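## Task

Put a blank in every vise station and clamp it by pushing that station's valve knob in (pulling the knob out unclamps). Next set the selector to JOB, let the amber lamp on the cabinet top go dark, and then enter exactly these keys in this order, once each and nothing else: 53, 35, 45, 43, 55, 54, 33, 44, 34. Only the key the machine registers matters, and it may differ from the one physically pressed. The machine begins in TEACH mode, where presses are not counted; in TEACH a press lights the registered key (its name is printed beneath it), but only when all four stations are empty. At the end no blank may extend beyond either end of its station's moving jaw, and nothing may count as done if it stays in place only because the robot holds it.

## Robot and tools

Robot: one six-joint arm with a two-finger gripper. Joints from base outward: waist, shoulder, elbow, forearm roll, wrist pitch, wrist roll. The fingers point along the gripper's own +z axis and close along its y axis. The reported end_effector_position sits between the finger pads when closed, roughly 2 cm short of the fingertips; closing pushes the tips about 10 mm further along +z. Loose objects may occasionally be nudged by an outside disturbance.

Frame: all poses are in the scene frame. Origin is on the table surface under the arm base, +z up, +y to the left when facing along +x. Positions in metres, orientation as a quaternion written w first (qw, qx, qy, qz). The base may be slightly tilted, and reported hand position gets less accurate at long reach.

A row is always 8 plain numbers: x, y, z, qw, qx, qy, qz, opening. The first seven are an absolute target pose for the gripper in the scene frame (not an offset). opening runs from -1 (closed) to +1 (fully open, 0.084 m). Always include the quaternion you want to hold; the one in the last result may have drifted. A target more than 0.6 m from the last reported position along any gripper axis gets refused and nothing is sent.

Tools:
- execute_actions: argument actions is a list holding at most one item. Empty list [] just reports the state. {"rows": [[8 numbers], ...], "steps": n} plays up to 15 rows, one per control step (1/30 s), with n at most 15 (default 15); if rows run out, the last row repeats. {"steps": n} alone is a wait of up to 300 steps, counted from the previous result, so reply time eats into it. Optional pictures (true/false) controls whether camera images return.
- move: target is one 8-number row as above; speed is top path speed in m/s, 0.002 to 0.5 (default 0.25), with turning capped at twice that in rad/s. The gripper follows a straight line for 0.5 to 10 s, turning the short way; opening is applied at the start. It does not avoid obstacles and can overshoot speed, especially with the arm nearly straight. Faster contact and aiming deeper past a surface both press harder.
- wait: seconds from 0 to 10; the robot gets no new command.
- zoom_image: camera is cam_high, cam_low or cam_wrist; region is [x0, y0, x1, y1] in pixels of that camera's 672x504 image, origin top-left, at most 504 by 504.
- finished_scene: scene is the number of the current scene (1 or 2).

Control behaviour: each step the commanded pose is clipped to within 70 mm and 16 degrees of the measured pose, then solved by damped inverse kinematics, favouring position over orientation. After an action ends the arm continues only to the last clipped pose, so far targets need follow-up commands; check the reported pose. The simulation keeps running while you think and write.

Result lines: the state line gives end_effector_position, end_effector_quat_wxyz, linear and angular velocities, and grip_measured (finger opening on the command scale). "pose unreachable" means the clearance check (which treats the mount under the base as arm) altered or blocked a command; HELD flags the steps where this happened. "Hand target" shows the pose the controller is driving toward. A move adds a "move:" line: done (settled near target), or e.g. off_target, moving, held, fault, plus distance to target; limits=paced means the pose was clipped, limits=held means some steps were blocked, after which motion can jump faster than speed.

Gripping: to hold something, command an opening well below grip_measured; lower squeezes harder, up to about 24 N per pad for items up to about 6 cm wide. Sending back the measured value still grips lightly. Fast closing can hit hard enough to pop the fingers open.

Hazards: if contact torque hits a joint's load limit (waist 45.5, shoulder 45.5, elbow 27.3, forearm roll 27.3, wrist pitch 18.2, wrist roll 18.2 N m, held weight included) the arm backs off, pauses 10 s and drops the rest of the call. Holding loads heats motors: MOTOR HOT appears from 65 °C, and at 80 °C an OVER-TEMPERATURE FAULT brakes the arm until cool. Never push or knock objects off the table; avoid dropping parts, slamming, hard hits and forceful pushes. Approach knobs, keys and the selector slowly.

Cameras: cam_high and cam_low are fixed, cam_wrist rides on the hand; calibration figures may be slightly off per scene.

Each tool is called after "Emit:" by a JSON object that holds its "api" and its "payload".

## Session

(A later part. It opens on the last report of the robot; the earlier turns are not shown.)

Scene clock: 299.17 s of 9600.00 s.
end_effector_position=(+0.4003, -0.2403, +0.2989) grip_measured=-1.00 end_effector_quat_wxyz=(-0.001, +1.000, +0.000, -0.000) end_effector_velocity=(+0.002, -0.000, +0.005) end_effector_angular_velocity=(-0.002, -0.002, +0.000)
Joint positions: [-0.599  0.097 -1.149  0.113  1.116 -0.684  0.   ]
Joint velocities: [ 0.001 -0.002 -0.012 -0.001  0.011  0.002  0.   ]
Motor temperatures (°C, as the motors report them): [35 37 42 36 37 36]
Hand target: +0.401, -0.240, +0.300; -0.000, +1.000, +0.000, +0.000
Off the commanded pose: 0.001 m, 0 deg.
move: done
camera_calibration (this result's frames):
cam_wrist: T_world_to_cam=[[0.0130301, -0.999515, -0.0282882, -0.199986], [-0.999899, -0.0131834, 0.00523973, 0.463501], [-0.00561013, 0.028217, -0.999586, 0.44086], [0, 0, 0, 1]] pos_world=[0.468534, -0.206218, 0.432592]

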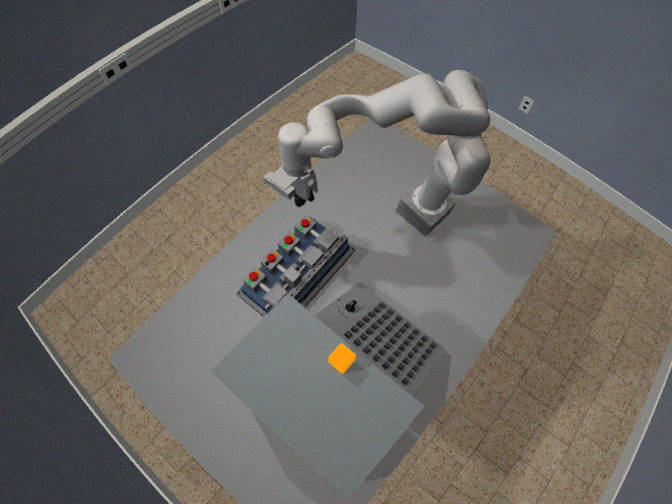

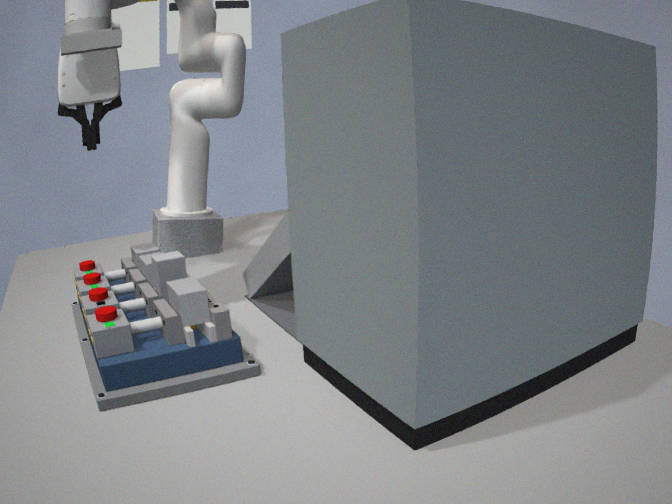

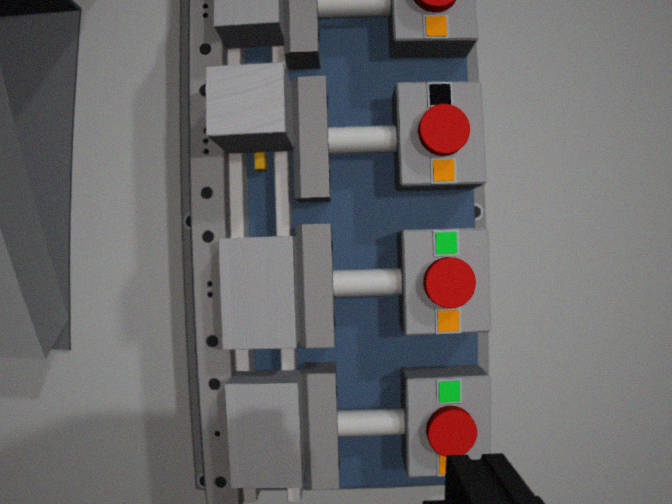

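Emit:
{"api": "move", "payload": {"target": [0.539,-0.262,0.16,0,1,0,0,0.2], "speed": 0.15}}

Emit:
{"api": "move", "payload": {"target": [0.539,-0.262,0.106,0,1,0,0,0.2], "speed": 0.03}}

Emit:
{"api": "move", "payload": {"target": [0.539,-0.262,0.106,0,1,0,0,-0.7], "speed": 0.03}}

Emit:
{"api": "move", "payload": {"target": [0.539,-0.262,0.116,0,1,0,0,-0.7], "speed": 0.015}}

Scene clock: 305.37 s of 9600.00 s.
end_effector_position=(+0.5386, -0.2624, +0.1604) grip_measured=+0.19 end_effector_quat_wxyz=(+0.000, +1.000, -0.000, +0.000) end_effector_velocity=(-0.000, +0.000, -0.004) end_effector_angular_velocity=(+0.004, +0.007, -0.000)
Joint positions: [-0.468  0.68  -1.582  0.133  0.952 -0.579  0.052]
Joint velocities: [ 0.001  0.011 -0.008 -0.     0.004  0.001  0.   ]
Motor temperatures (°C, as the motors report them): [35 36 42 36 37 36]
Hand target: +0.539, -0.262, +0.160; +0.000, +1.000, -0.000, -0.000
Off the commanded pose: 0.001 m, 0 deg.
After step 90, 1.33 s passed at rest.
move: done
camera_calibration (this result's frames):
cam_wrist: T_world_to_cam=[[0.0123365, -0.999569, -0.0266312, -0.227699], [-0.999912, -0.0124624, 0.00456554, 0.602505], [-0.00489546, 0.0265725, -0.999635, 0.303021], [0, 0, 0, 1]] pos_world=[0.606745, -0.228144, 0.294096]

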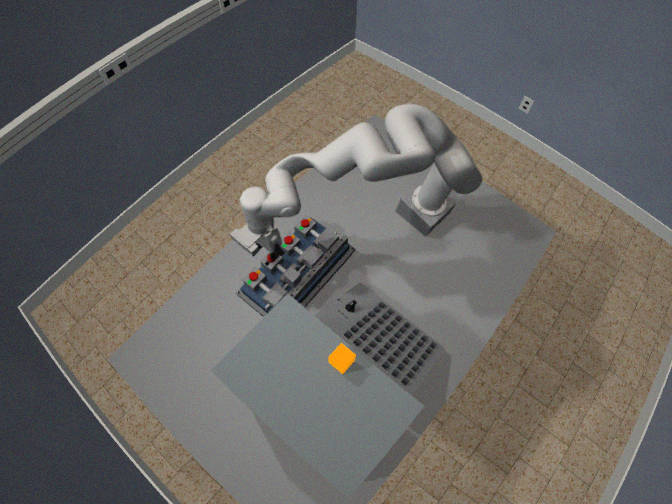

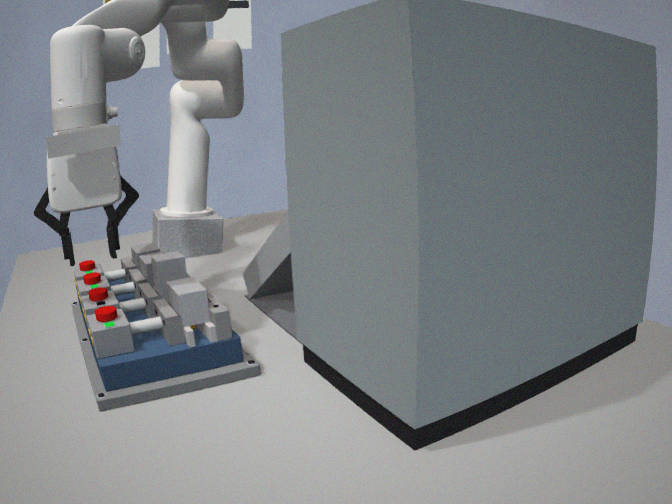

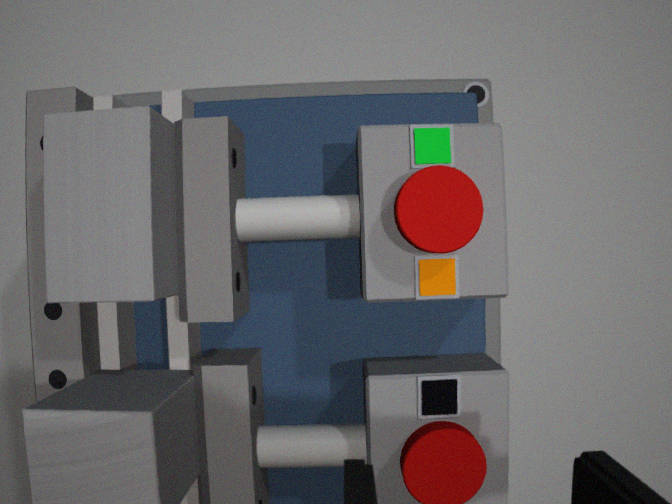

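Scene clock: 307.47 s of 9600.00 s.
end_effector_position=(+0.5389, -0.2620, +0.1064) grip_measured=+0.19 end_effector_quat_wxyz=(+0.000, +1.000, -0.000, +0.000) end_effector_velocity=(+0.002, -0.001, +0.001) end_effector_angular_velocity=(-0.004, -0.007, +0.001)
Joint positions: [-0.456  0.77  -1.564  0.146  0.845 -0.587  0.052]
Joint velocities: [ 0.     0.002 -0.004  0.001 -0.006 -0.001 -0.   ]
Motor temperatures (°C, as the motors report them): [35 37 42 36 37 36]
Hand target: +0.539, -0.262, +0.106; +0.000, +1.000, -0.000, -0.000
Off the commanded pose: 0.000 m, 0 deg.
move: done
camera_calibration (this result's frames):
cam_wrist: T_world_to_cam=[[0.012486, -0.999556, -0.0270381, -0.228798], [-0.999909, -0.0126188, 0.00474595, 0.603055], [-0.00508504, 0.0269764, -0.999623, 0.249207], [0, 0, 0, 1]] pos_world=[0.607125, -0.227809, 0.240064]

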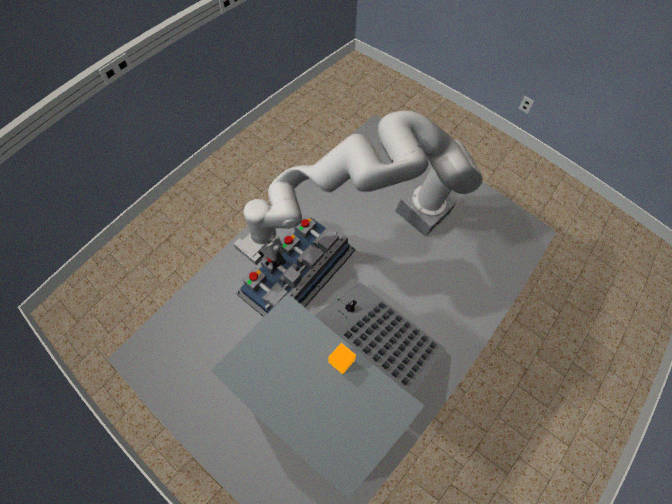

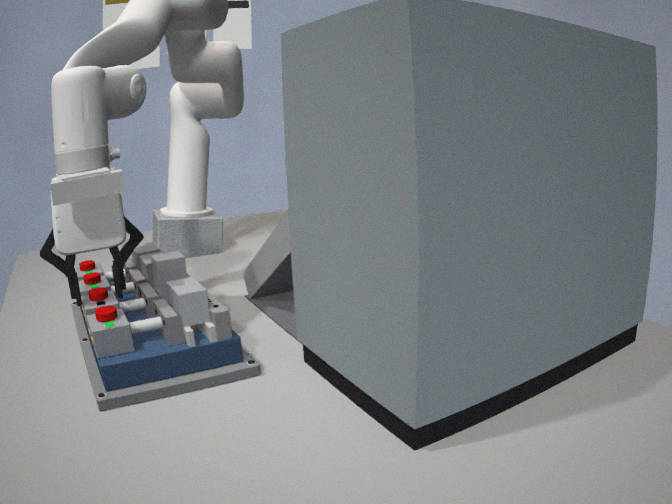

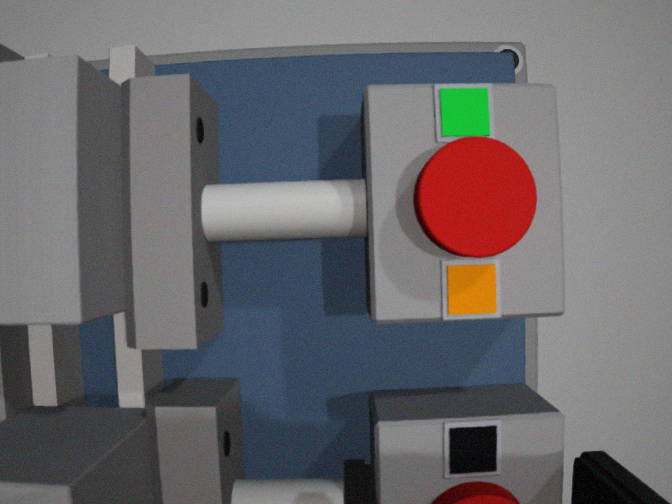

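Scene clock: 308.17 s of 9600.00 s.
end_effector_position=(+0.5395, -0.2622, +0.1071) grip_measured=-0.39 end_effector_quat_wxyz=(+0.000, +1.000, +0.000, +0.001) end_effector_velocity=(-0.000, +0.000, -0.001) end_effector_angular_velocity=(+0.001, +0.002, -0.000)
Joint positions: [-0.456  0.769 -1.565  0.146  0.845 -0.587  0.027]
Joint velocities: [0.    0.001 0.    0.    0.001 0.    0.   ]
Motor temperatures (°C, as the motors report them): [35 37 42 36 37 36]
Hand target: +0.539, -0.262, +0.106; +0.000, +1.000, -0.000, -0.000
Off the commanded pose: 0.001 m, 0 deg.
move: done
camera_calibration (this result's frames):
cam_wrist: T_world_to_cam=[[0.0127369, -0.999569, -0.0264394, -0.229217], [-0.999912, -0.0128286, 0.00330031, 0.603738], [-0.00363807, 0.0263951, -0.999645, 0.248986], [0, 0, 0, 1]] pos_world=[0.607511, -0.227945, 0.240844]

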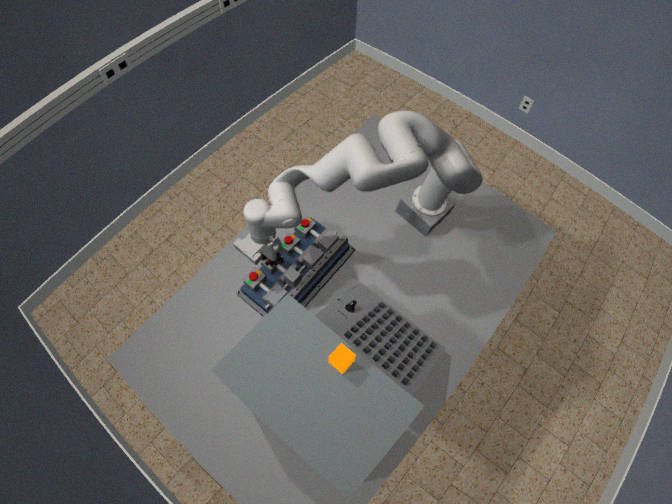

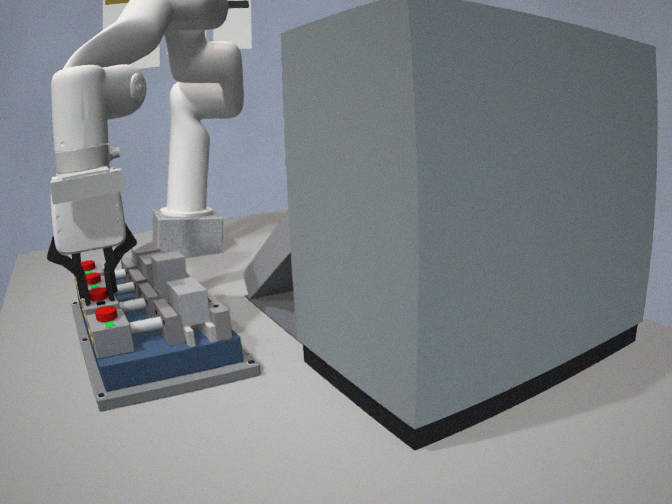

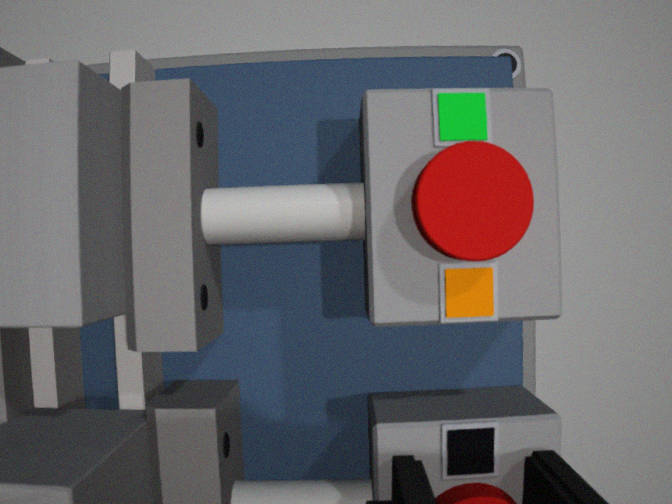

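Scene clock: 309.03 s of 9600.00 s.
end_effector_position=(+0.5392, -0.2621, +0.1159) grip_measured=-0.39 end_effector_quat_wxyz=(+0.000, +1.000, +0.000, +0.000) end_effector_velocity=(+0.000, -0.000, +0.002) end_effector_angular_velocity=(-0.000, -0.000, -0.000)
Joint positions: [-0.458  0.753 -1.566  0.143  0.863 -0.585  0.027]
Joint velocities: [-0.    -0.003 -0.    -0.001  0.003  0.     0.   ]
Motor temperatures (°C, as the motors report them): [35 37 42 36 37 36]
Hand target: +0.539, -0.262, +0.116; -0.000, +1.000, +0.000, +0.000
Off the commanded pose: 0.000 m, 0 deg.
move: done
camera_calibration (this result's frames):
cam_wrist: T_world_to_cam=[[0.0126683, -0.999555, -0.0270014, -0.228724], [-0.999909, -0.0127902, 0.00434454, 0.603284], [-0.00468796, 0.0269439, -0.999626, 0.258482], [0, 0, 0, 1]] pos_world=[0.607338, -0.227871, 0.249588]

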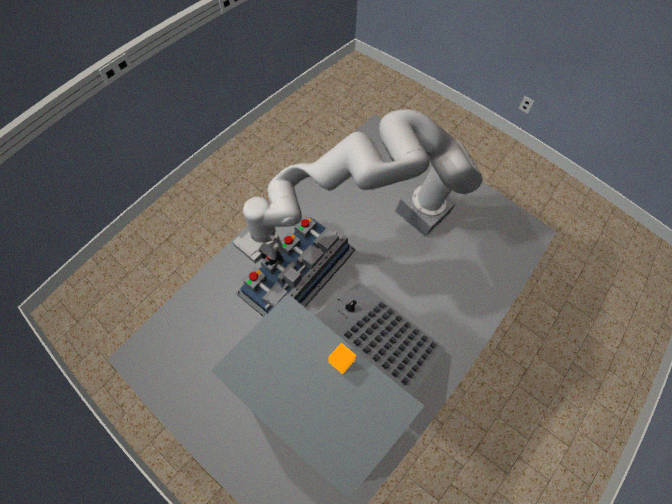

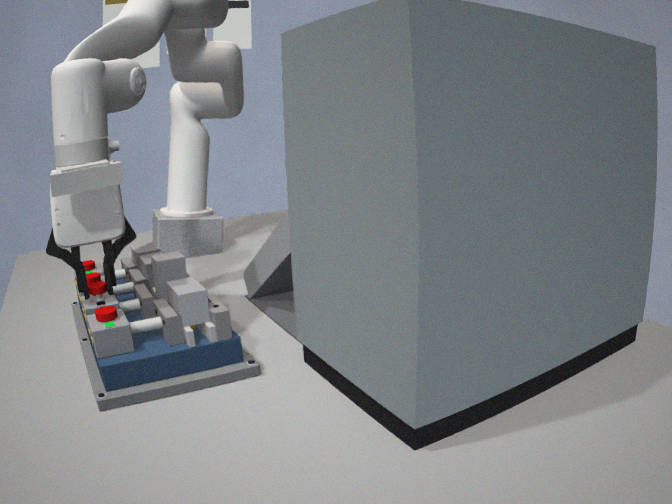

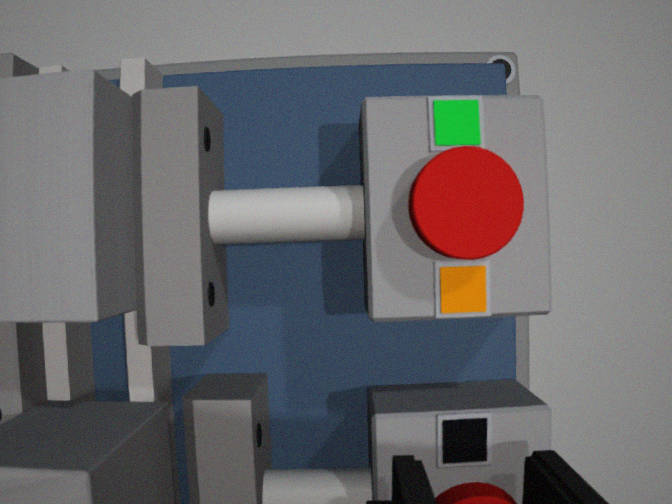

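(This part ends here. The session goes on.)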